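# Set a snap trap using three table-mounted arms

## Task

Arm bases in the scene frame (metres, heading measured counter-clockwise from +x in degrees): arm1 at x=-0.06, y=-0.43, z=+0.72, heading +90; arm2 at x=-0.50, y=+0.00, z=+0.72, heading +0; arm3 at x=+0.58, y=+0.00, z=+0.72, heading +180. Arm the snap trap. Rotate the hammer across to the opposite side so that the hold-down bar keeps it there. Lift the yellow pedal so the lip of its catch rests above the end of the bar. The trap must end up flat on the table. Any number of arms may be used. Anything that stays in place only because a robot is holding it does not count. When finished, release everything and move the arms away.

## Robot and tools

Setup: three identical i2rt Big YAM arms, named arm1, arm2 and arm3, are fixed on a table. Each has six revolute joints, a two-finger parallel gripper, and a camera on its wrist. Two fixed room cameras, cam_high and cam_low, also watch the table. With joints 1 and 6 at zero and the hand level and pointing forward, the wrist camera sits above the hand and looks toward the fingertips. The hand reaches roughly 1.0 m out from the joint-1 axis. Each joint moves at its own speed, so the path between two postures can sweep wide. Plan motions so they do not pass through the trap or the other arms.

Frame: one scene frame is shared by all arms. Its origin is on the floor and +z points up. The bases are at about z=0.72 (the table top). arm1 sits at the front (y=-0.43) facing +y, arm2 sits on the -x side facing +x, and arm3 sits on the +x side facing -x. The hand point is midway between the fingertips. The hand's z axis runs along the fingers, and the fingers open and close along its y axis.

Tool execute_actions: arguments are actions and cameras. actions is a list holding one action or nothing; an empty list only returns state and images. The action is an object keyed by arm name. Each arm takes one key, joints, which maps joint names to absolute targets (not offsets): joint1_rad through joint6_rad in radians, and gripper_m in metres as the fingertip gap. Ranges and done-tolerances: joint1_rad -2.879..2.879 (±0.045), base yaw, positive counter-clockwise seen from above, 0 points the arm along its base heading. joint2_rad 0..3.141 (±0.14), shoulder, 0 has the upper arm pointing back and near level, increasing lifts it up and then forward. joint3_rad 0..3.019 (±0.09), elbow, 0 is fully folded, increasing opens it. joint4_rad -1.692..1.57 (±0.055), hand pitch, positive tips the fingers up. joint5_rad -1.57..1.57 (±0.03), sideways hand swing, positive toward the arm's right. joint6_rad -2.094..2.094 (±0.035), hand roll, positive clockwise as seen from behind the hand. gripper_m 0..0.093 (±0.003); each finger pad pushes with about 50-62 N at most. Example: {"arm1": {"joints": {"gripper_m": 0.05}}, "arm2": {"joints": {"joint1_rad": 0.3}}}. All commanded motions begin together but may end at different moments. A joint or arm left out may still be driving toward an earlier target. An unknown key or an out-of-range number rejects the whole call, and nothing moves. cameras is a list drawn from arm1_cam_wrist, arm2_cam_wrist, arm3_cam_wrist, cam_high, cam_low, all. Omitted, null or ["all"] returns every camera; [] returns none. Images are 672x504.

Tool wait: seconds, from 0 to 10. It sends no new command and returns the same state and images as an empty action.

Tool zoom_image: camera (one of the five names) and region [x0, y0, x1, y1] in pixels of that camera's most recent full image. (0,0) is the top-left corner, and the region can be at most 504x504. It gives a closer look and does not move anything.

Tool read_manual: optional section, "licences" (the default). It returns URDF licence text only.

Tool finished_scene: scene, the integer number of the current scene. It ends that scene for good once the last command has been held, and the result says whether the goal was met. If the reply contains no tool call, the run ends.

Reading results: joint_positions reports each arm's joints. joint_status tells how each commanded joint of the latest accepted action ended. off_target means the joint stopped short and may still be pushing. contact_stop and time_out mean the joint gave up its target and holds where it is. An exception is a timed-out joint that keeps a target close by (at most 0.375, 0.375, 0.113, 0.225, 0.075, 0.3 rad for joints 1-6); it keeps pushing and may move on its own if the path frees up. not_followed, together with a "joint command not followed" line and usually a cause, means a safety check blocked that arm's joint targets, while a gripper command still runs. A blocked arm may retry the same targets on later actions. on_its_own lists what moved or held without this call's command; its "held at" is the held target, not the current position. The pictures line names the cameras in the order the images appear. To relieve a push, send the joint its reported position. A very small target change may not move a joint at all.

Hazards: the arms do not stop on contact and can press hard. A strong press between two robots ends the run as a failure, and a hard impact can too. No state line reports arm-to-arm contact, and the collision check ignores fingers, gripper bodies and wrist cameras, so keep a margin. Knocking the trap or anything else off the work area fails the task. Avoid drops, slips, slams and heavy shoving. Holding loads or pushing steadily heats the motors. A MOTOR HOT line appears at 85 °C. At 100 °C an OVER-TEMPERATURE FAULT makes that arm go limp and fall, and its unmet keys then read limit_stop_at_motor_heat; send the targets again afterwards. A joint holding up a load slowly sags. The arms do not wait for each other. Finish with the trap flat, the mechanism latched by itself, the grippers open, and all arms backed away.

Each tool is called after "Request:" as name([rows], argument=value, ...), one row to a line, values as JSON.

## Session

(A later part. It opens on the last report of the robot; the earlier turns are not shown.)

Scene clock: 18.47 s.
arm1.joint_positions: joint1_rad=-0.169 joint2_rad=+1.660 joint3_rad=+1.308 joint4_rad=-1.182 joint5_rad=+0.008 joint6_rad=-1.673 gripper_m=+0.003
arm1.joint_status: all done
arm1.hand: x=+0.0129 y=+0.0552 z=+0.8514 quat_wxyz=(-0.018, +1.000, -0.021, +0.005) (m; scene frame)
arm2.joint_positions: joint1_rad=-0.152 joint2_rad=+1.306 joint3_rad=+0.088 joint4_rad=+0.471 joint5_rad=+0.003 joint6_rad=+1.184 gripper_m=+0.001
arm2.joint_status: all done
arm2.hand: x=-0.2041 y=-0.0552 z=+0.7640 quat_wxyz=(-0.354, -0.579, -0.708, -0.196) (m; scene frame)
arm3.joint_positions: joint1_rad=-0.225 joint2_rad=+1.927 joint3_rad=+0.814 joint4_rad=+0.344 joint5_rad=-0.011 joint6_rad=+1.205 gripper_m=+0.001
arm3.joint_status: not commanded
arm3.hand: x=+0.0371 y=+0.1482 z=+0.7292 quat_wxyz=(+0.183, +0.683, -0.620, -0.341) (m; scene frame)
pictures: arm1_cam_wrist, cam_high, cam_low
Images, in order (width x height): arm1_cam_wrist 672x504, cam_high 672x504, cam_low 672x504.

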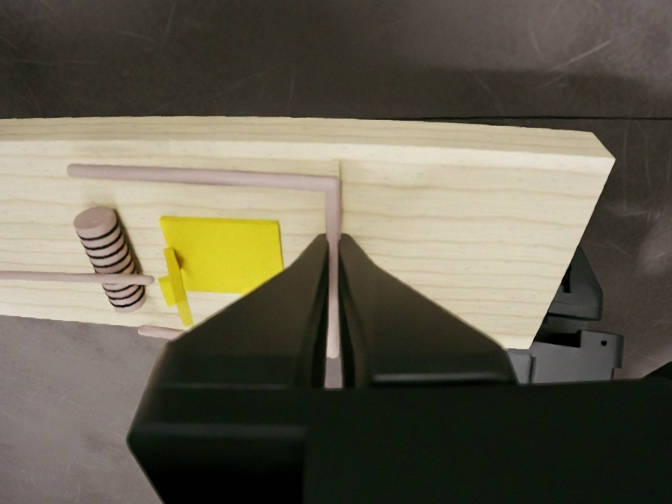

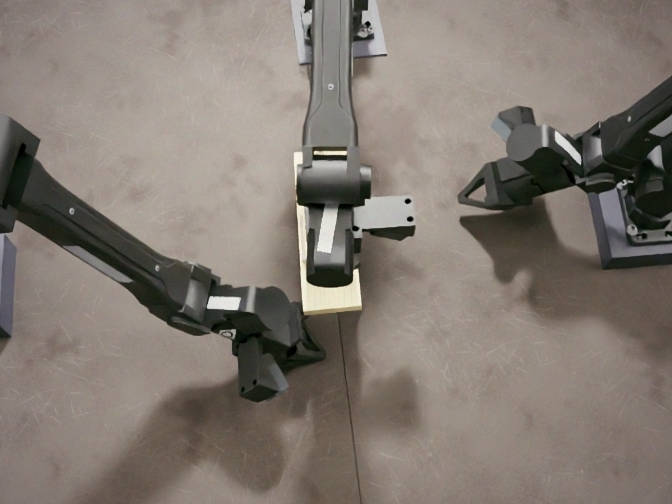

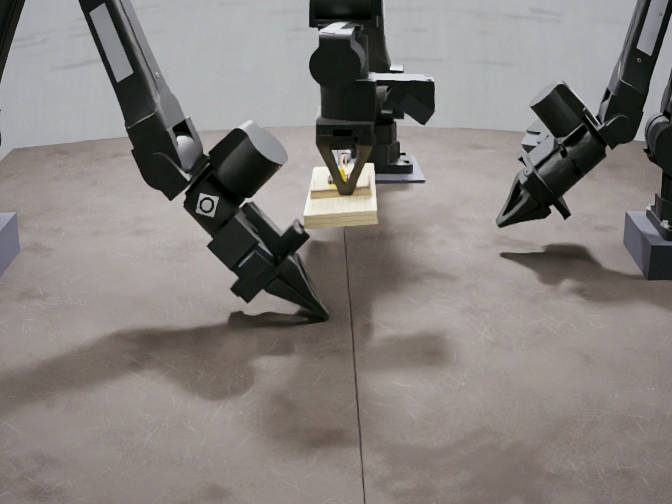

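Request:
execute_actions([
  {"arm3":{"joints":{"joint2_rad":1.65,"joint3_rad":0.6,"joint4_rad":0.34}},"arm1":{"joints":{"joint2_rad":1.68,"joint3_rad":1.14,"joint4_rad":-1.01}}},
], cameras=["cam_low"])

Request:
execute_actions([
  {"arm1":{"joints":{"joint2_rad":1.74,"joint4_rad":-0.96}}},
])

Scene clock: 20.13 s.
arm1.joint_positions: joint1_rad=-0.169 joint2_rad=+1.692 joint3_rad=+1.134 joint4_rad=-1.023 joint5_rad=+0.008 joint6_rad=-1.673 gripper_m=+0.003
arm1.joint_status: all done
arm1.hand: x=+0.0078 y=+0.0213 z=+0.7770 quat_wxyz=(+0.006, +1.000, -0.021, +0.002) (m; scene frame)
arm2.joint_positions: joint1_rad=-0.152 joint2_rad=+1.306 joint3_rad=+0.088 joint4_rad=+0.471 joint5_rad=+0.003 joint6_rad=+1.185 gripper_m=+0.001
arm2.joint_status: not commanded
arm2.hand: x=-0.2041 y=-0.0552 z=+0.7640 quat_wxyz=(-0.354, -0.579, -0.708, -0.196) (m; scene frame)
arm3.joint_positions: joint1_rad=-0.225 joint2_rad=+1.657 joint3_rad=+0.591 joint4_rad=+0.342 joint5_rad=-0.010 joint6_rad=+1.205 gripper_m=+0.001
arm3.joint_status: all done
arm3.hand: x=+0.1064 y=+0.1296 z=+0.7864 quat_wxyz=(+0.192, +0.676, -0.614, -0.360) (m; scene frame)
pictures: cam_low
Images, in order (width x height): cam_low 672x504.

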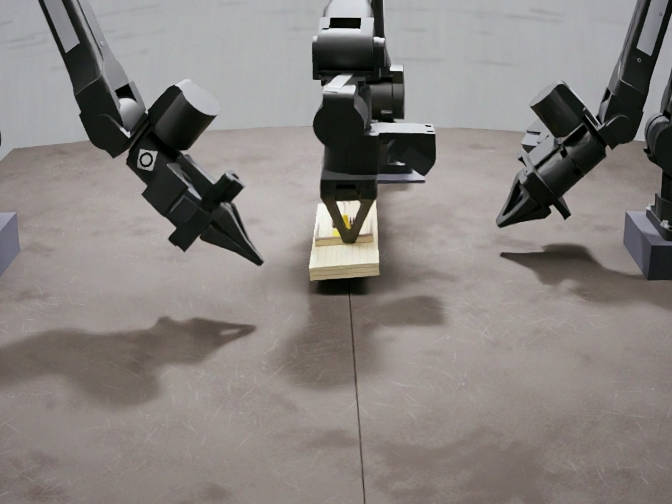

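Scene clock: 20.87 s.
arm1.joint_positions: joint1_rad=-0.169 joint2_rad=+1.735 joint3_rad=+1.134 joint4_rad=-0.974 joint5_rad=+0.010 joint6_rad=-1.673 gripper_m=+0.003
arm1.joint_status: all done
arm1.hand: x=+0.0092 y=+0.0293 z=+0.7581 quat_wxyz=(+0.003, +1.000, -0.021, +0.003) (m; scene frame)
arm2.joint_positions: joint1_rad=-0.152 joint2_rad=+1.306 joint3_rad=+0.088 joint4_rad=+0.471 joint5_rad=+0.003 joint6_rad=+1.185 gripper_m=+0.001
arm2.joint_status: not commanded
arm2.hand: x=-0.2041 y=-0.0552 z=+0.7640 quat_wxyz=(-0.354, -0.579, -0.708, -0.196) (m; scene frame)
arm3.joint_positions: joint1_rad=-0.225 joint2_rad=+1.657 joint3_rad=+0.591 joint4_rad=+0.342 joint5_rad=-0.010 joint6_rad=+1.205 gripper_m=+0.001
arm3.joint_status: not commanded
arm3.hand: x=+0.1064 y=+0.1296 z=+0.7864 quat_wxyz=(+0.192, +0.676, -0.614, -0.360) (m; scene frame)
pictures: arm1_cam_wrist, arm2_cam_wrist, arm3_cam_wrist, cam_high, cam_low
Images, in order (width x height): arm1_cam_wrist 672x504, arm2_cam_wrist 672x504, arm3_cam_wrist 672x504, cam_high 672x504, cam_low 672x504.

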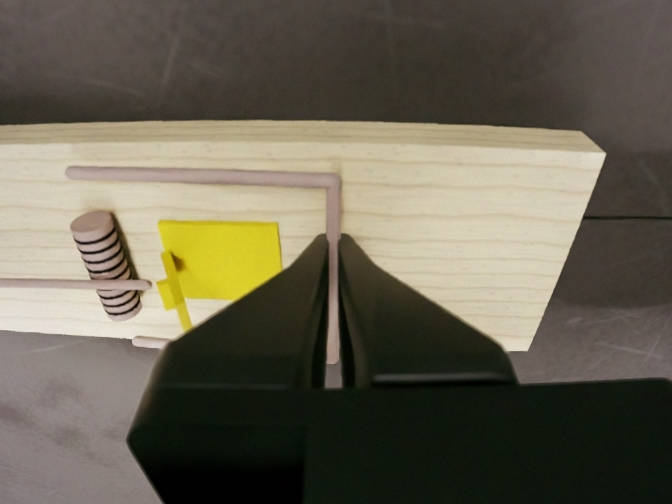

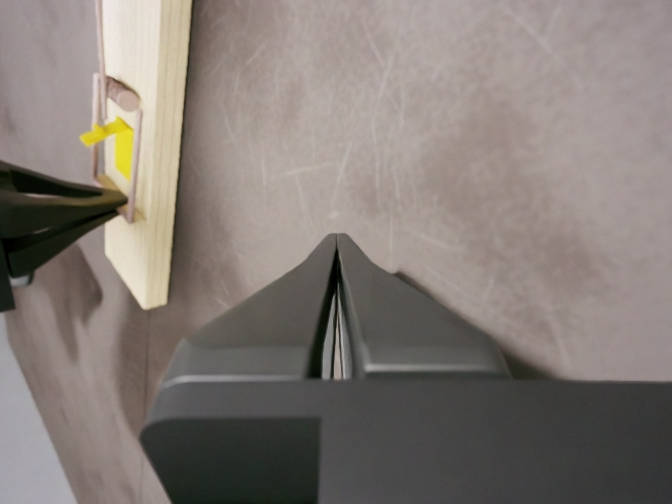

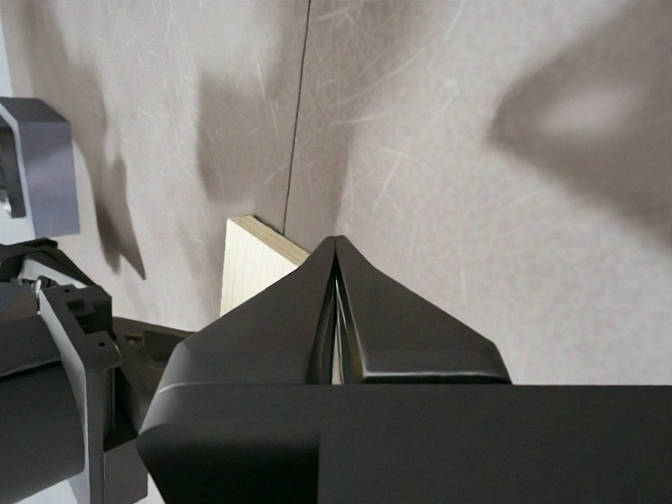

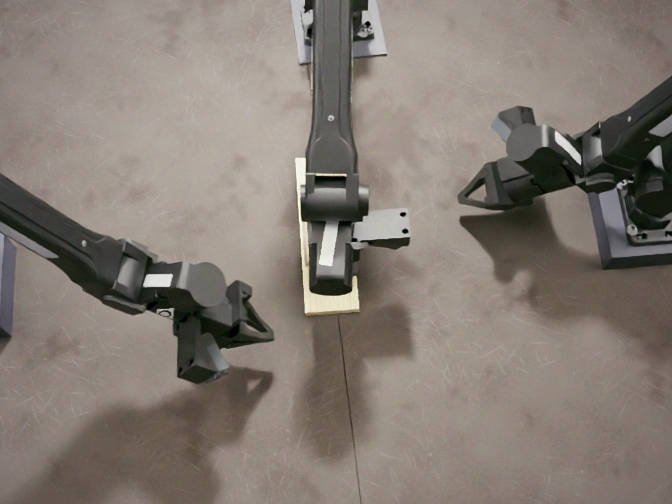

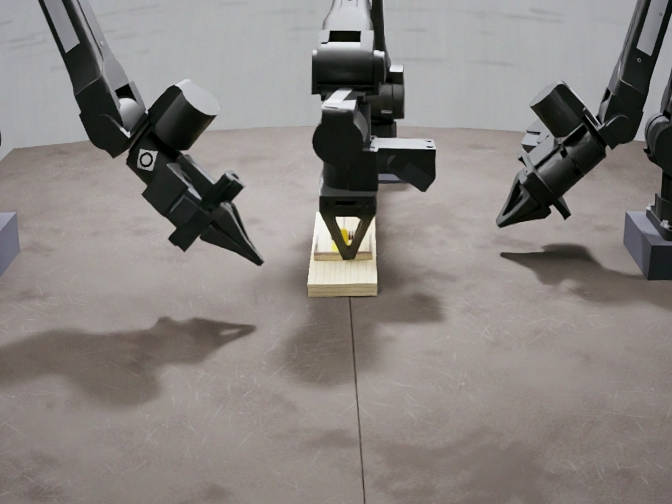

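Request:
execute_actions([
  {"arm3":{"joints":{"joint1_rad":-0.11,"joint2_rad":1.79,"joint3_rad":0.80,"joint4_rad":0.33}},"arm2":{"joints":{"joint1_rad":-0.173,"joint2_rad":1.8,"joint3_rad":0.5,"joint4_rad":0.96,"joint6_rad":1.57}}},
], cameras=[])

Request:
execute_actions([
  {"arm3":{"joints":{"joint2_rad":1.98}},"arm2":{"joints":{"joint2_rad":1.88}}},
])

Scene clock: 23.03 s.
arm1.joint_positions: joint1_rad=-0.169 joint2_rad=+1.735 joint3_rad=+1.134 joint4_rad=-0.974 joint5_rad=+0.010 joint6_rad=-1.673 gripper_m=+0.003
arm1.joint_status: not commanded
arm1.hand: x=+0.0092 y=+0.0293 z=+0.7581 quat_wxyz=(+0.003, +1.000, -0.021, +0.003) (m; scene frame)
arm2.joint_positions: joint1_rad=-0.161 joint2_rad=+1.804 joint3_rad=+0.489 joint4_rad=+0.937 joint5_rad=+0.003 joint6_rad=+1.554 gripper_m=+0.001
arm2.joint_status: all done
arm2.hand: x=-0.0091 y=-0.0963 z=+0.8002 quat_wxyz=(-0.438, -0.634, -0.528, -0.357) (m; scene frame)
arm3.joint_positions: joint1_rad=-0.103 joint2_rad=+1.784 joint3_rad=+0.770 joint4_rad=+0.336 joint5_rad=-0.008 joint6_rad=+1.205 gripper_m=+0.001
arm3.joint_status: all done
arm3.hand: x=+0.0243 y=+0.0814 z=+0.7897 quat_wxyz=(+0.224, +0.704, -0.565, -0.366) (m; scene frame)
pictures: none
No camera images: the call's "cameras" was empty. Leave "cameras" out to get every camera's image.

Scene clock: 23.87 s.
arm1.joint_positions: joint1_rad=-0.166 joint2_rad=+1.735 joint3_rad=+1.134 joint4_rad=-0.974 joint5_rad=+0.006 joint6_rad=-1.674 gripper_m=+0.003
arm1.joint_status: not commanded
arm1.hand: x=+0.0071 y=+0.0297 z=+0.7578 quat_wxyz=(+0.003, +1.000, -0.019, +0.001) (m; scene frame)
arm2.joint_positions: joint1_rad=-0.161 joint2_rad=+1.887 joint3_rad=+0.489 joint4_rad=+0.941 joint5_rad=+0.003 joint6_rad=+1.555 gripper_m=+0.001
arm2.joint_status: all done
arm2.hand: x=-0.0186 y=-0.0942 z=+0.7619 quat_wxyz=(-0.412, -0.650, -0.542, -0.337) (m; scene frame)
arm3.joint_positions: joint1_rad=-0.103 joint2_rad=+1.889 joint3_rad=+0.793 joint4_rad=+0.356 joint5_rad=-0.008 joint6_rad=+1.207 gripper_m=+0.001
arm3.joint_status: all done
arm3.hand: x=+0.0252 y=+0.0810 z=+0.7454 quat_wxyz=(+0.210, +0.714, -0.574, -0.342) (m; scene frame)
pictures: arm1_cam_wrist, arm2_cam_wrist, arm3_cam_wrist, cam_high, cam_low
Images, in order (width x height): arm1_cam_wrist 672x504, arm2_cam_wrist 672x504, arm3_cam_wrist 672x504, cam_high 672x504, cam_low 672x504.

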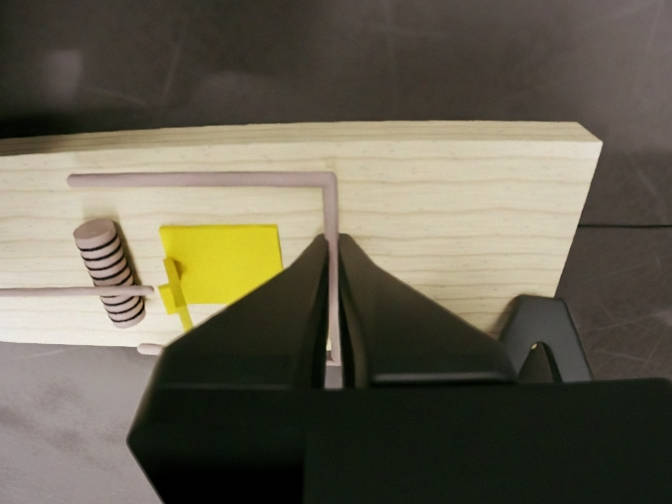

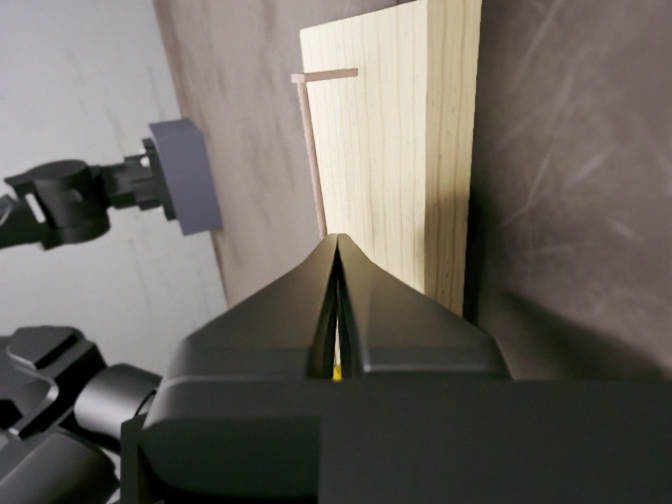

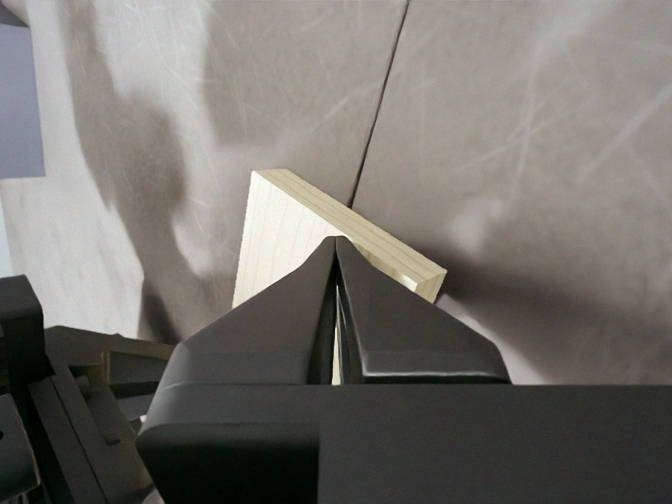

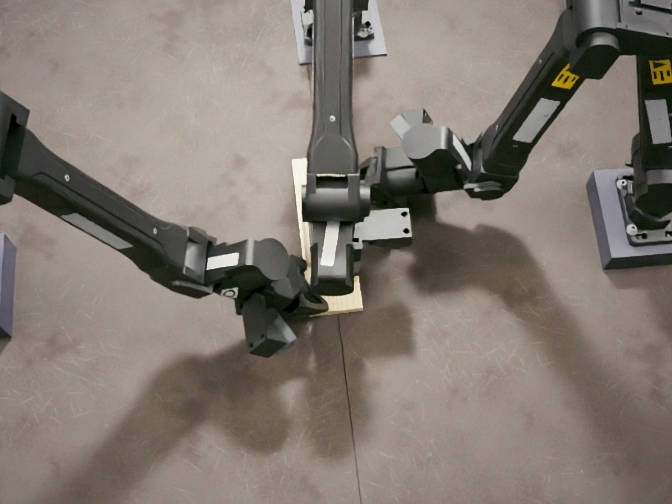

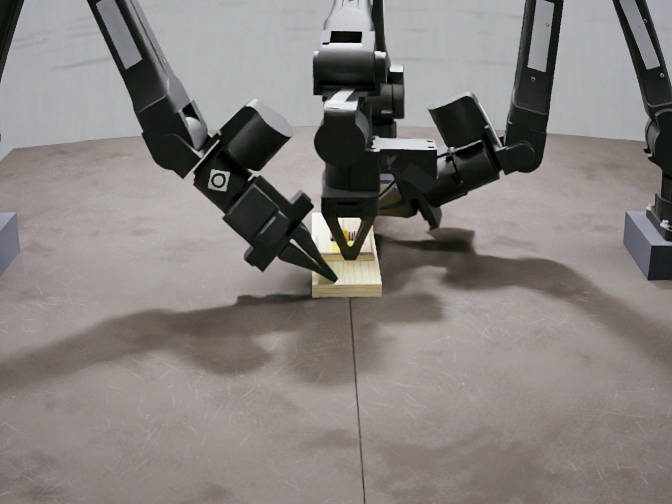

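Request:
execute_actions([
  {"arm2":{"joints":{"joint2_rad":1.955,"joint3_rad":0.655,"joint4_rad":0.87}}},
], cameras=["arm2_cam_wrist","arm1_cam_wrist"])

Scene clock: 24.97 s.
arm1.joint_positions: joint1_rad=-0.166 joint2_rad=+1.735 joint3_rad=+1.134 joint4_rad=-0.974 joint5_rad=+0.006 joint6_rad=-1.674 gripper_m=+0.003
arm1.joint_status: not commanded
arm1.hand: x=+0.0071 y=+0.0297 z=+0.7578 quat_wxyz=(+0.003, +1.000, -0.019, +0.001) (m; scene frame)
arm2.joint_positions: joint1_rad=-0.161 joint2_rad=+1.962 joint3_rad=+0.641 joint4_rad=+0.878 joint5_rad=+0.003 joint6_rad=+1.555 gripper_m=+0.001
arm2.joint_status: all done
arm2.hand: x=+0.0356 y=-0.1047 z=+0.7568 quat_wxyz=(-0.417, -0.648, -0.539, -0.341) (m; scene frame)
arm3.joint_positions: joint1_rad=-0.103 joint2_rad=+1.889 joint3_rad=+0.793 joint4_rad=+0.356 joint5_rad=-0.008 joint6_rad=+1.207 gripper_m=+0.001
arm3.joint_status: not commanded
arm3.hand: x=+0.0252 y=+0.0810 z=+0.7454 quat_wxyz=(+0.210, +0.714, -0.574, -0.342) (m; scene frame)
pictures: arm1_cam_wrist, arm2_cam_wrist
Images, in order (width x height): arm1_cam_wrist 672x504, arm2_cam_wrist 672x504.

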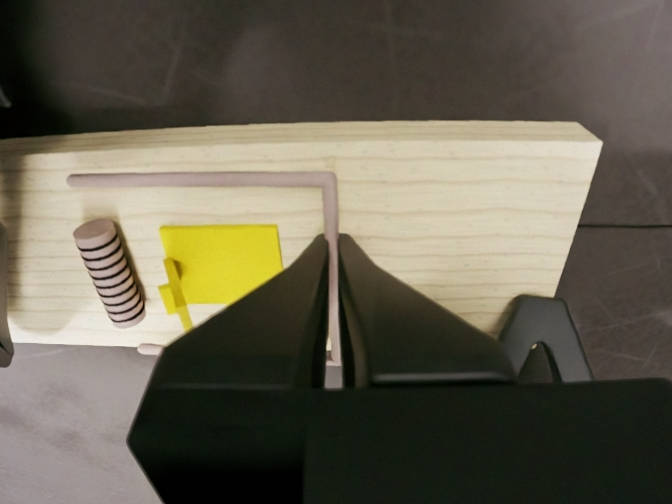

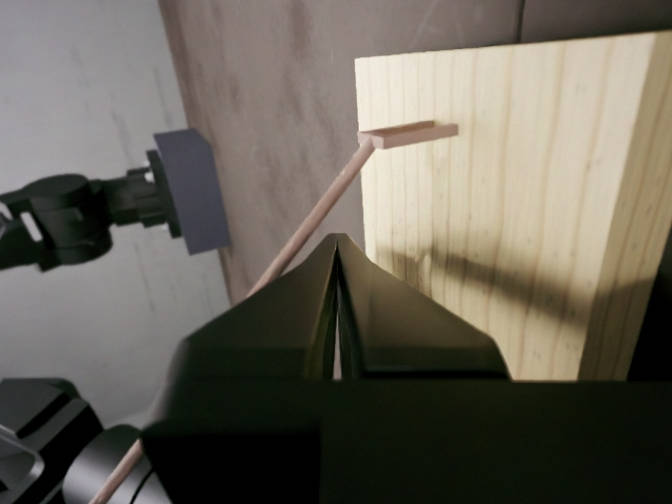

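Under it. Raise and sweep.

Request:
execute_actions([
  {"arm2":{"joints":{"joint2_rad":1.89,"joint1_rad":-0.19}}},
], cameras=[])

Request:
execute_actions([
  {"arm2":{"joints":{"joint1_rad":-0.27}}},
], cameras=["arm2_cam_wrist","cam_high","cam_low"])

Scene clock: 25.90 s.
arm1.joint_positions: joint1_rad=-0.166 joint2_rad=+1.735 joint3_rad=+1.134 joint4_rad=-0.974 joint5_rad=+0.006 joint6_rad=-1.674 gripper_m=+0.003
arm1.joint_status: not commanded
arm1.hand: x=+0.0071 y=+0.0297 z=+0.7578 quat_wxyz=(+0.003, +1.000, -0.019, +0.001) (m; scene frame)
arm2.joint_positions: joint1_rad=-0.182 joint2_rad=+1.900 joint3_rad=+0.641 joint4_rad=+0.876 joint5_rad=+0.003 joint6_rad=+1.555 gripper_m=+0.001
arm2.joint_status: all done
arm2.hand: x=+0.0411 y=-0.1174 z=+0.7891 quat_wxyz=(-0.440, -0.640, -0.522, -0.352) (m; scene frame)
arm3.joint_positions: joint1_rad=-0.103 joint2_rad=+1.889 joint3_rad=+0.793 joint4_rad=+0.356 joint5_rad=-0.008 joint6_rad=+1.207 gripper_m=+0.001
arm3.joint_status: not commanded
arm3.hand: x=+0.0252 y=+0.0810 z=+0.7454 quat_wxyz=(+0.210, +0.714, -0.574, -0.342) (m; scene frame)
pictures: none
No camera images: the call's "cameras" was empty. Leave "cameras" out to get every camera's image.

Scene clock: 26.67 s.
arm1.joint_positions: joint1_rad=-0.166 joint2_rad=+1.735 joint3_rad=+1.134 joint4_rad=-0.974 joint5_rad=+0.006 joint6_rad=-1.674 gripper_m=+0.003
arm1.joint_status: not commanded
arm1.hand: x=+0.0071 y=+0.0297 z=+0.7578 quat_wxyz=(+0.003, +1.000, -0.019, +0.001) (m; scene frame)
arm2.joint_positions: joint1_rad=-0.273 joint2_rad=+1.900 joint3_rad=+0.641 joint4_rad=+0.876 joint5_rad=+0.003 joint6_rad=+1.555 gripper_m=+0.001
arm2.joint_status: all done
arm2.hand: x=+0.0281 y=-0.1664 z=+0.7887 quat_wxyz=(-0.455, -0.664, -0.492, -0.332) (m; scene frame)
arm3.joint_positions: joint1_rad=-0.103 joint2_rad=+1.889 joint3_rad=+0.793 joint4_rad=+0.356 joint5_rad=-0.008 joint6_rad=+1.207 gripper_m=+0.001
arm3.joint_status: not commanded
arm3.hand: x=+0.0252 y=+0.0810 z=+0.7454 quat_wxyz=(+0.210, +0.714, -0.574, -0.342) (m; scene frame)
pictures: arm2_cam_wrist, cam_high, cam_low
Images, in order (width x height): arm2_cam_wrist 672x504, cam_high 672x504, cam_low 672x504.

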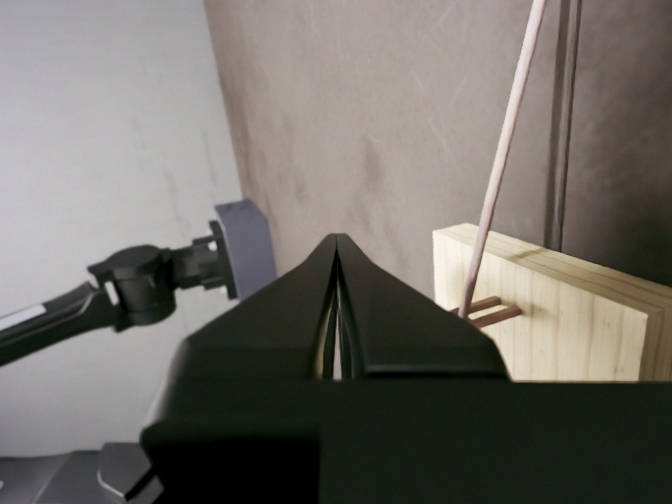

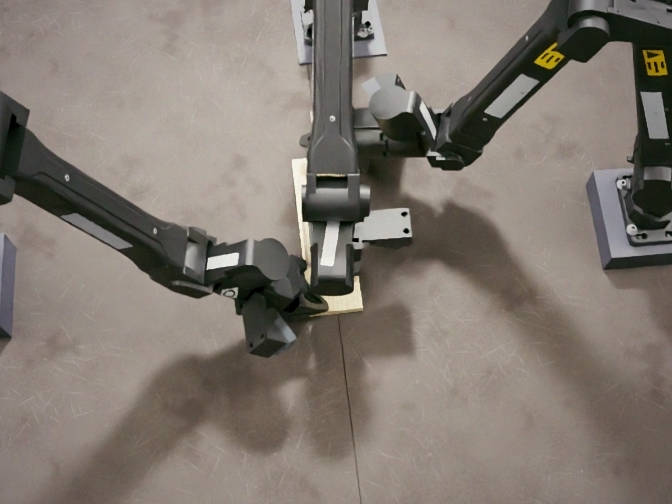

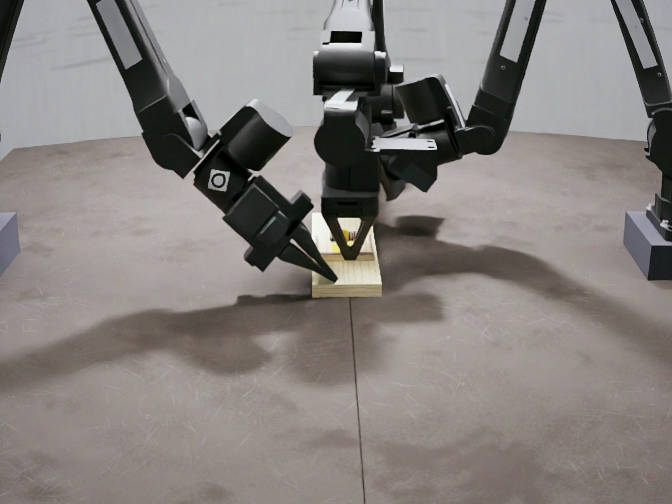

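Request:
execute_actions([
  {"arm2":{"joints":{"joint1_rad":-0.23,"joint2_rad":1.87,"joint3_rad":0.56,"joint4_rad":0.9}}},
], cameras=[])

Request:
execute_actions([
  {"arm2":{"joints":{"joint2_rad":2.06,"joint3_rad":0.54}},"arm3":{"joints":{"joint2_rad":2.02,"joint3_rad":0.76}}},
], cameras=["arm2_cam_wrist"])

Request:
execute_actions([
  {"arm1":{"joints":{"joint2_rad":1.57,"joint3_rad":1.19,"joint4_rad":-1.04}}},
], cameras=["cam_low","arm1_cam_wrist"])

Scene clock: 27.90 s.
arm1.joint_positions: joint1_rad=-0.166 joint2_rad=+1.735 joint3_rad=+1.134 joint4_rad=-0.974 joint5_rad=+0.006 joint6_rad=-1.674 gripper_m=+0.003
arm1.joint_status: not commanded
arm1.hand: x=+0.0071 y=+0.0297 z=+0.7578 quat_wxyz=(+0.003, +1.000, -0.019, +0.001) (m; scene frame)
arm2.joint_positions: joint1_rad=-0.235 joint2_rad=+1.885 joint3_rad=+0.550 joint4_rad=+0.880 joint5_rad=+0.003 joint6_rad=+1.555 gripper_m=+0.001
arm2.joint_status: all done
arm2.hand: x=-0.0045 y=-0.1353 z=+0.7671 quat_wxyz=(-0.424, -0.670, -0.517, -0.322) (m; scene frame)
arm3.joint_positions: joint1_rad=-0.103 joint2_rad=+1.889 joint3_rad=+0.793 joint4_rad=+0.356 joint5_rad=-0.008 joint6_rad=+1.207 gripper_m=+0.001
arm3.joint_status: not commanded
arm3.hand: x=+0.0252 y=+0.0810 z=+0.7454 quat_wxyz=(+0.210, +0.714, -0.574, -0.342) (m; scene frame)
pictures: none
No camera images: the call's "cameras" was empty. Leave "cameras" out to get every camera's image.

Scene clock: 28.73 s.
arm1.joint_positions: joint1_rad=-0.164 joint2_rad=+1.735 joint3_rad=+1.134 joint4_rad=-0.974 joint5_rad=+0.006 joint6_rad=-1.687 gripper_m=+0.003
arm1.joint_status: not commanded
arm1.hand: x=+0.0065 y=+0.0298 z=+0.7578 quat_wxyz=(+0.003, +1.000, -0.012, +0.001) (m; scene frame)
arm2.joint_positions: joint1_rad=-0.235 joint2_rad=+1.970 joint3_rad=+0.550 joint4_rad=+0.954 joint5_rad=+0.000 joint6_rad=+1.557 gripper_m=+0.001
arm2.joint_status: all done
arm2.hand: x=-0.0087 y=-0.1334 z=+0.7422 quat_wxyz=(-0.420, -0.672, -0.519, -0.321) (m; scene frame)
arm3.joint_positions: joint1_rad=-0.103 joint2_rad=+1.897 joint3_rad=+0.793 joint4_rad=+0.374 joint5_rad=-0.008 joint6_rad=+1.207 gripper_m=+0.001
arm3.joint_status: all done
arm3.hand: x=+0.0237 y=+0.0812 z=+0.7440 quat_wxyz=(+0.212, +0.712, -0.573, -0.346) (m; scene frame)
pictures: arm2_cam_wrist
Images, in order (width x height): arm2_cam_wrist 672x504.

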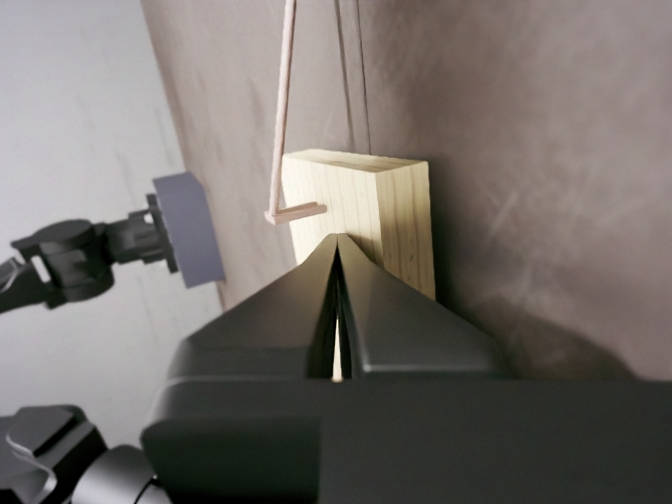

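Scene clock: 29.73 s.
arm1.joint_positions: joint1_rad=-0.167 joint2_rad=+1.648 joint3_rad=+1.134 joint4_rad=-1.048 joint5_rad=+0.014 joint6_rad=-1.696 gripper_m=+0.003
arm1.joint_status: all done
arm1.hand: x=+0.0074 y=+0.0184 z=+0.7958 quat_wxyz=(-0.003, +1.000, -0.009, +0.006) (m; scene frame)
arm2.joint_positions: joint1_rad=-0.235 joint2_rad=+1.975 joint3_rad=+0.558 joint4_rad=+0.954 joint5_rad=+0.000 joint6_rad=+1.557 gripper_m=+0.001
arm2.joint_status: not commanded
arm2.hand: x=-0.0056 y=-0.1343 z=+0.7421 quat_wxyz=(-0.421, -0.671, -0.518, -0.322) (m; scene frame)
arm3.joint_positions: joint1_rad=-0.103 joint2_rad=+1.898 joint3_rad=+0.793 joint4_rad=+0.376 joint5_rad=-0.012 joint6_rad=+1.207 gripper_m=+0.001
arm3.joint_status: not commanded
arm3.hand: x=+0.0233 y=+0.0809 z=+0.7438 quat_wxyz=(+0.213, +0.712, -0.572, -0.345) (m; scene frame)
pictures: arm1_cam_wrist, cam_low
Images, in order (width x height): arm1_cam_wrist 672x504, cam_low 672x504.

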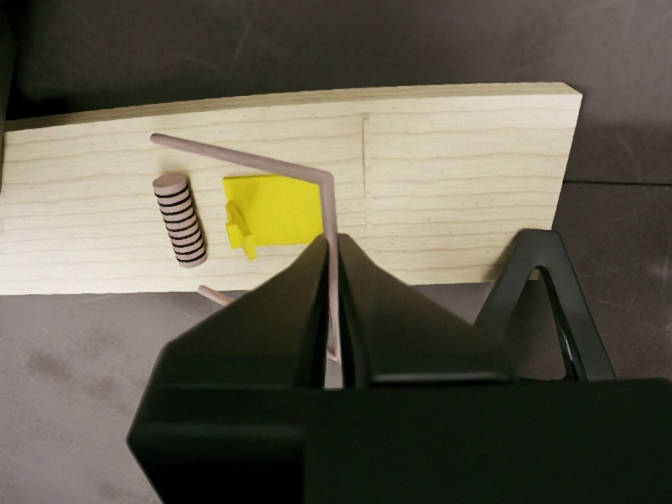

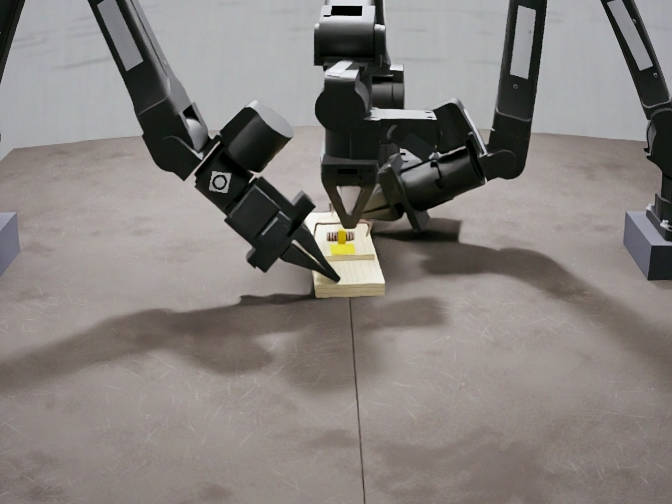

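Request:
execute_actions([
  {"arm1":{"joints":{"joint1_rad":-0.185,"joint2_rad":1.50,"joint3_rad":1.10,"joint4_rad":-1.13}}},
], cameras=[])

Request:
execute_actions([
  {"arm1":{"joints":{"joint1_rad":-0.205,"joint2_rad":1.42,"joint3_rad":0.99,"joint4_rad":-1.15,"joint6_rad":-1.75}}},
], cameras=["cam_low","cam_high","arm1_cam_wrist"])

Scene clock: 30.97 s.
arm1.joint_positions: joint1_rad=-0.175 joint2_rad=+1.564 joint3_rad=+1.091 joint4_rad=-1.085 joint5_rad=+0.014 joint6_rad=-1.700 gripper_m=+0.003
arm1.joint_status: all done
arm1.hand: x=+0.0079 y=-0.0053 z=+0.8165 quat_wxyz=(-0.005, +1.000, -0.011, +0.006) (m; scene frame)
arm2.joint_positions: joint1_rad=-0.235 joint2_rad=+1.975 joint3_rad=+0.559 joint4_rad=+0.954 joint5_rad=+0.000 joint6_rad=+1.557 gripper_m=+0.001
arm2.joint_status: not commanded
arm2.hand: x=-0.0054 y=-0.1343 z=+0.7422 quat_wxyz=(-0.421, -0.671, -0.518, -0.322) (m; scene frame)
arm3.joint_positions: joint1_rad=-0.103 joint2_rad=+1.898 joint3_rad=+0.793 joint4_rad=+0.376 joint5_rad=-0.012 joint6_rad=+1.207 gripper_m=+0.001
arm3.joint_status: not commanded
arm3.hand: x=+0.0233 y=+0.0809 z=+0.7438 quat_wxyz=(+0.213, +0.712, -0.572, -0.345) (m; scene frame)
pictures: none
No camera images: the call's "cameras" was empty. Leave "cameras" out to get every camera's image.

Scene clock: 32.83 s.
arm1.joint_positions: joint1_rad=-0.194 joint2_rad=+1.465 joint3_rad=+1.005 joint4_rad=-1.085 joint5_rad=+0.010 joint6_rad=-1.756 gripper_m=+0.003
arm1.joint_status: joint4_rad time_out (moved +0.000 of -0.065); the others done
arm1.on_its_own: joint4_rad reads -1.085 and still pushes toward -1.150 since a time_out
arm1.hand: x=+0.0097 y=-0.0380 z=+0.8262 quat_wxyz=(-0.012, +1.000, +0.008, +0.006) (m; scene frame)
arm2.joint_positions: joint1_rad=-0.235 joint2_rad=+1.979 joint3_rad=+0.566 joint4_rad=+0.954 joint5_rad=+0.013 joint6_rad=+1.557 gripper_m=+0.001
arm2.joint_status: not commanded
arm2.hand: x=-0.0032 y=-0.1372 z=+0.7422 quat_wxyz=(-0.426, -0.672, -0.515, -0.318) (m; scene frame)
arm3.joint_positions: joint1_rad=-0.100 joint2_rad=+1.900 joint3_rad=+0.795 joint4_rad=+0.376 joint5_rad=-0.018 joint6_rad=+1.207 gripper_m=+0.001
arm3.joint_status: not commanded
arm3.hand: x=+0.0220 y=+0.0780 z=+0.7439 quat_wxyz=(+0.217, +0.714, -0.570, -0.344) (m; scene frame)
pictures: arm1_cam_wrist, cam_high, cam_low
Images, in order (width x height): arm1_cam_wrist 672x504, cam_high 672x504, cam_low 672x504.

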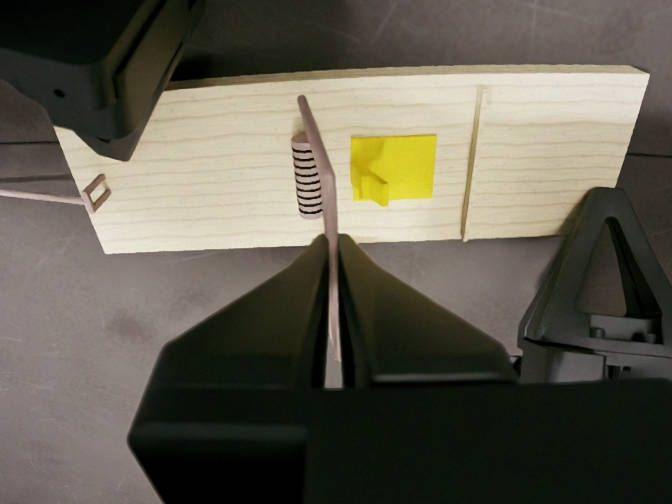

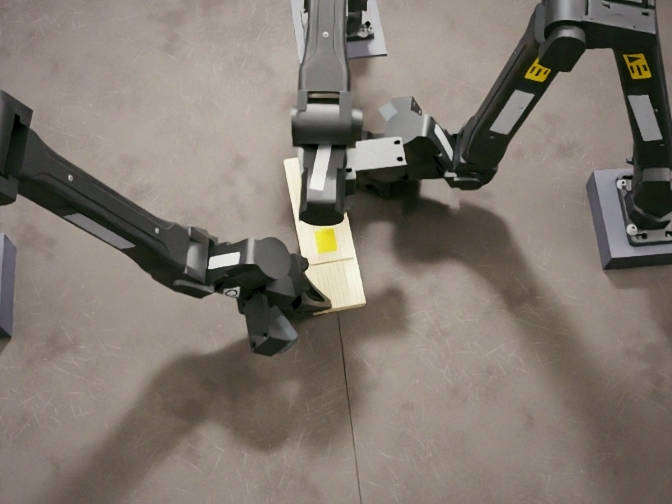

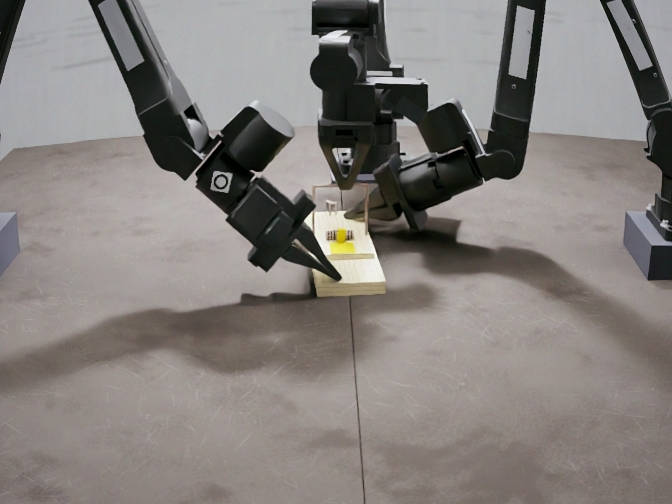

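Request:
execute_actions([
  {"arm1":{"joints":{"joint1_rad":-0.225,"joint2_rad":1.38,"joint3_rad":0.88,"joint4_rad":-1.14}}},
], cameras=["cam_low","arm1_cam_wrist"])

Scene clock: 33.83 s.
arm1.joint_positions: joint1_rad=-0.214 joint2_rad=+1.397 joint3_rad=+0.927 joint4_rad=-1.084 joint5_rad=+0.007 joint6_rad=-1.764 gripper_m=+0.003
arm1.joint_status: joint4_rad off_target (ended at -1.084, target -1.140); the others done
arm1.on_its_own: joint4_rad reads -1.084 and still pushes toward -1.140 since a time_out
arm1.hand: x=+0.0113 y=-0.0689 z=+0.8234 quat_wxyz=(-0.008, +1.000, +0.002, +0.003) (m; scene frame)
arm2.joint_positions: joint1_rad=-0.235 joint2_rad=+1.979 joint3_rad=+0.566 joint4_rad=+0.954 joint5_rad=+0.013 joint6_rad=+1.557 gripper_m=+0.001
arm2.joint_status: not commanded
arm2.hand: x=-0.0032 y=-0.1372 z=+0.7422 quat_wxyz=(-0.426, -0.672, -0.515, -0.318) (m; scene frame)
arm3.joint_positions: joint1_rad=-0.100 joint2_rad=+1.900 joint3_rad=+0.795 joint4_rad=+0.376 joint5_rad=-0.018 joint6_rad=+1.207 gripper_m=+0.001
arm3.joint_status: not commanded
arm3.hand: x=+0.0220 y=+0.0780 z=+0.7439 quat_wxyz=(+0.217, +0.714, -0.570, -0.344) (m; scene frame)
pictures: arm1_cam_wrist, cam_low
Images, in order (width x height): arm1_cam_wrist 672x504, cam_low 672x504.

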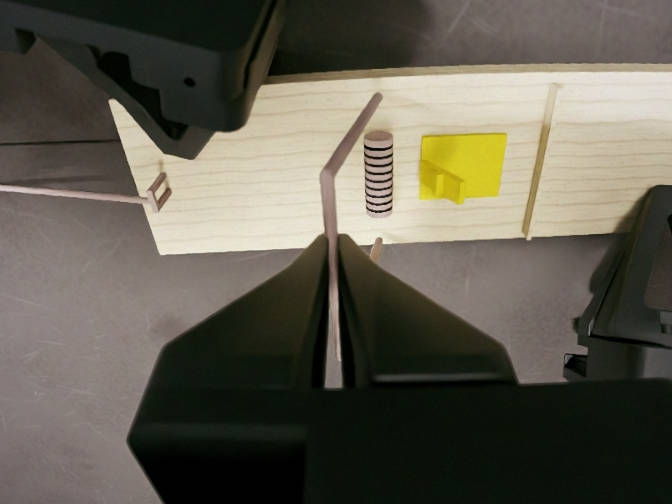

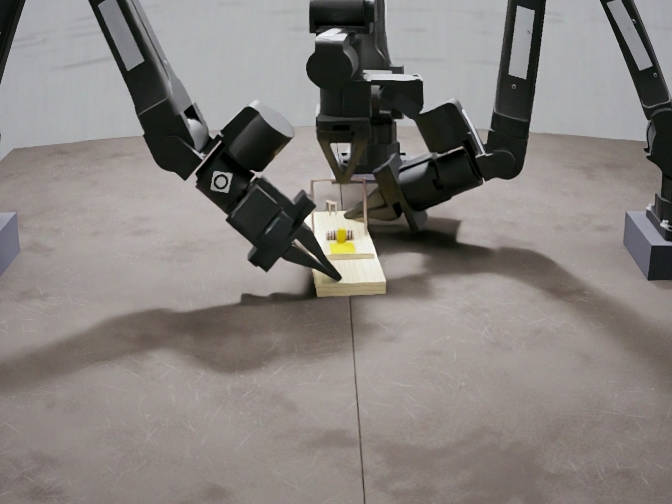

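Request:
execute_actions([
  {"arm1":{"joints":{"joint1_rad":-0.245,"joint2_rad":1.37,"joint3_rad":0.80,"joint4_rad":-1.12}}},
], cameras=[])

Request:
execute_actions([
  {"arm2":{"joints":{"joint1_rad":-0.3,"joint2_rad":1.7,"joint3_rad":0.25}}},
], cameras=["cam_low"])

Request:
execute_actions([
  {"arm1":{"joints":{"joint1_rad":-0.27,"joint2_rad":1.37,"joint3_rad":0.72,"joint4_rad":-1.02,"joint6_rad":-1.83}},"arm2":{"joints":{"joint2_rad":1.45,"joint3_rad":0.1}}},
], cameras=["cam_low","arm1_cam_wrist"])

Scene clock: 36.03 s.
arm1.joint_positions: joint1_rad=-0.230 joint2_rad=+1.363 joint3_rad=+0.867 joint4_rad=-1.065 joint5_rad=+0.002 joint6_rad=-1.770 gripper_m=+0.003
arm1.joint_status: joint4_rad time_out (moved +0.020 of -0.036); the others done
arm1.on_its_own: joint4_rad reads -1.065 and still pushes toward -1.120 since a time_out
arm1.hand: x=+0.0124 y=-0.0890 z=+0.8144 quat_wxyz=(-0.005, +1.000, -0.004, +0.001) (m; scene frame)
arm2.joint_positions: joint1_rad=-0.235 joint2_rad=+1.979 joint3_rad=+0.566 joint4_rad=+0.955 joint5_rad=+0.013 joint6_rad=+1.557 gripper_m=+0.001
arm2.joint_status: not commanded
arm2.hand: x=-0.0033 y=-0.1375 z=+0.7421 quat_wxyz=(-0.426, -0.673, -0.515, -0.318) (m; scene frame)
arm3.joint_positions: joint1_rad=-0.099 joint2_rad=+1.900 joint3_rad=+0.795 joint4_rad=+0.376 joint5_rad=-0.019 joint6_rad=+1.207 gripper_m=+0.001
arm3.joint_status: not commanded
arm3.hand: x=+0.0219 y=+0.0774 z=+0.7439 quat_wxyz=(+0.217, +0.714, -0.570, -0.343) (m; scene frame)
pictures: none
No camera images: the call's "cameras" was empty. Leave "cameras" out to get every camera's image.

not run: a stop came earlier in this reply.

not run: a stop came earlier in this reply.

Request:
execute_actions([
  {"arm2":{"joints":{"joint1_rad":-0.3,"joint2_rad":1.7,"joint3_rad":0.25}}},
], cameras=["cam_low"])

Request:
execute_actions([
  {"arm1":{"joints":{"joint1_rad":-0.27,"joint2_rad":1.37,"joint3_rad":0.72,"joint4_rad":-1.02,"joint6_rad":-1.83}},"arm2":{"joints":{"joint2_rad":1.45,"joint3_rad":0.1}}},
], cameras=["cam_low","arm1_cam_wrist"])

Scene clock: 37.33 s.
arm1.joint_positions: joint1_rad=-0.230 joint2_rad=+1.350 joint3_rad=+0.862 joint4_rad=-1.065 joint5_rad=-0.007 joint6_rad=-1.771 gripper_m=+0.003
arm1.joint_status: not commanded
arm1.on_its_own: joint4_rad reads -1.065 and still pushes toward -1.120 since a time_out
arm1.hand: x=+0.0106 y=-0.0900 z=+0.8171 quat_wxyz=(-0.010, +1.000, -0.003, -0.003) (m; scene frame)
arm2.joint_positions: joint1_rad=-0.296 joint2_rad=+1.704 joint3_rad=+0.241 joint4_rad=+0.904 joint5_rad=+0.002 joint6_rad=+1.557 gripper_m=+0.001
arm2.joint_status: all done
arm2.hand: x=-0.1317 y=-0.1253 z=+0.7626 quat_wxyz=(-0.397, -0.707, -0.512, -0.284) (m; scene frame)
arm3.joint_positions: joint1_rad=-0.090 joint2_rad=+1.900 joint3_rad=+0.795 joint4_rad=+0.376 joint5_rad=-0.024 joint6_rad=+1.207 gripper_m=+0.001
arm3.joint_status: not commanded
arm3.hand: x=+0.0212 y=+0.0716 z=+0.7439 quat_wxyz=(+0.221, +0.717, -0.566, -0.341) (m; scene frame)
pictures: cam_low
Images, in order (width x height): cam_low 672x504.

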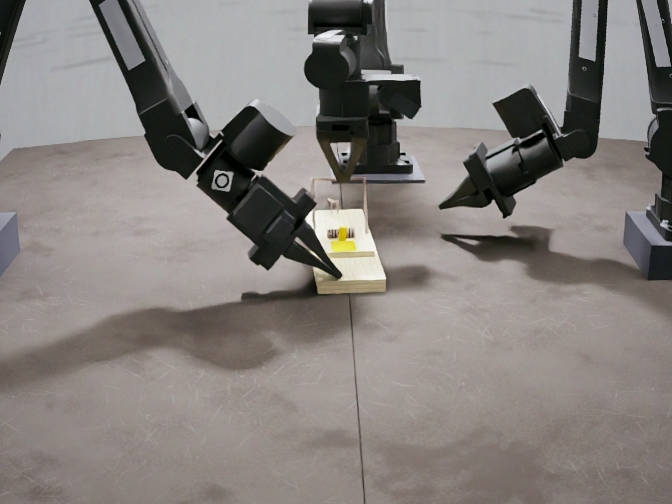

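Scene clock: 38.30 s.
arm1.joint_positions: joint1_rad=-0.249 joint2_rad=+1.325 joint3_rad=+0.779 joint4_rad=-1.012 joint5_rad=-0.006 joint6_rad=-1.824 gripper_m=+0.003
arm1.joint_status: all done
arm1.hand: x=+0.0121 y=-0.1130 z=+0.7969 quat_wxyz=(-0.007, +1.000, +0.014, -0.003) (m; scene frame)
arm2.joint_positions: joint1_rad=-0.296 joint2_rad=+1.454 joint3_rad=+0.091 joint4_rad=+0.904 joint5_rad=+0.002 joint6_rad=+1.557 gripper_m=+0.001
arm2.joint_status: all done
arm2.hand: x=-0.1744 y=-0.1113 z=+0.8075 quat_wxyz=(-0.432, -0.687, -0.496, -0.309) (m; scene frame)
arm3.joint_positions: joint1_rad=-0.090 joint2_rad=+1.900 joint3_rad=+0.795 joint4_rad=+0.376 joint5_rad=-0.024 joint6_rad=+1.207 gripper_m=+0.001
arm3.joint_status: not commanded
arm3.hand: x=+0.0212 y=+0.0716 z=+0.7439 quat_wxyz=(+0.221, +0.717, -0.566, -0.341) (m; scene frame)
pictures: arm1_cam_wrist, cam_low
Images, in order (width x height): arm1_cam_wrist 672x504, cam_low 672x504.

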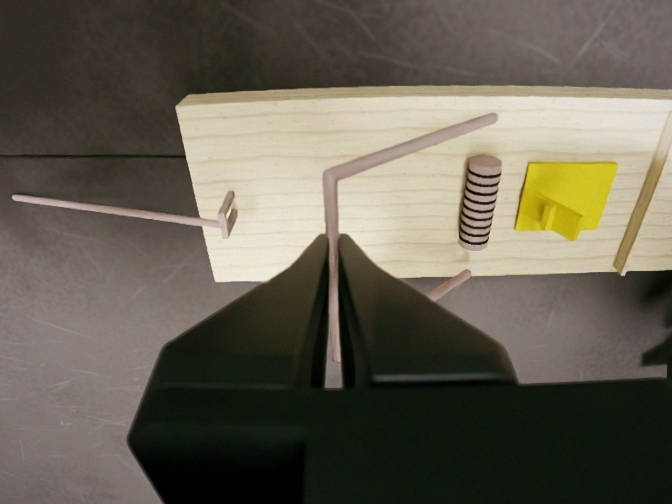

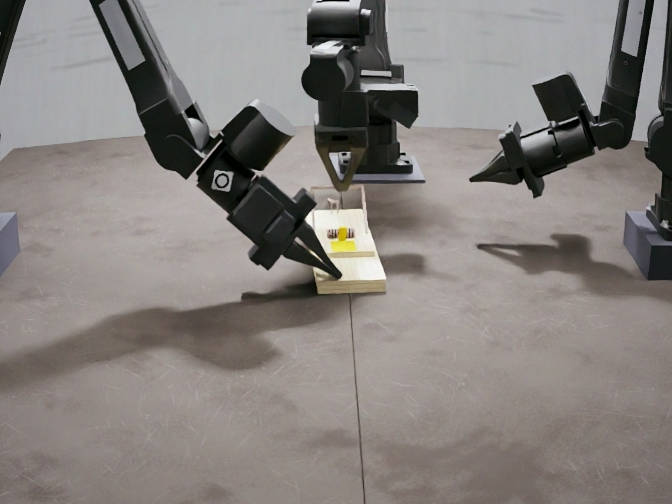

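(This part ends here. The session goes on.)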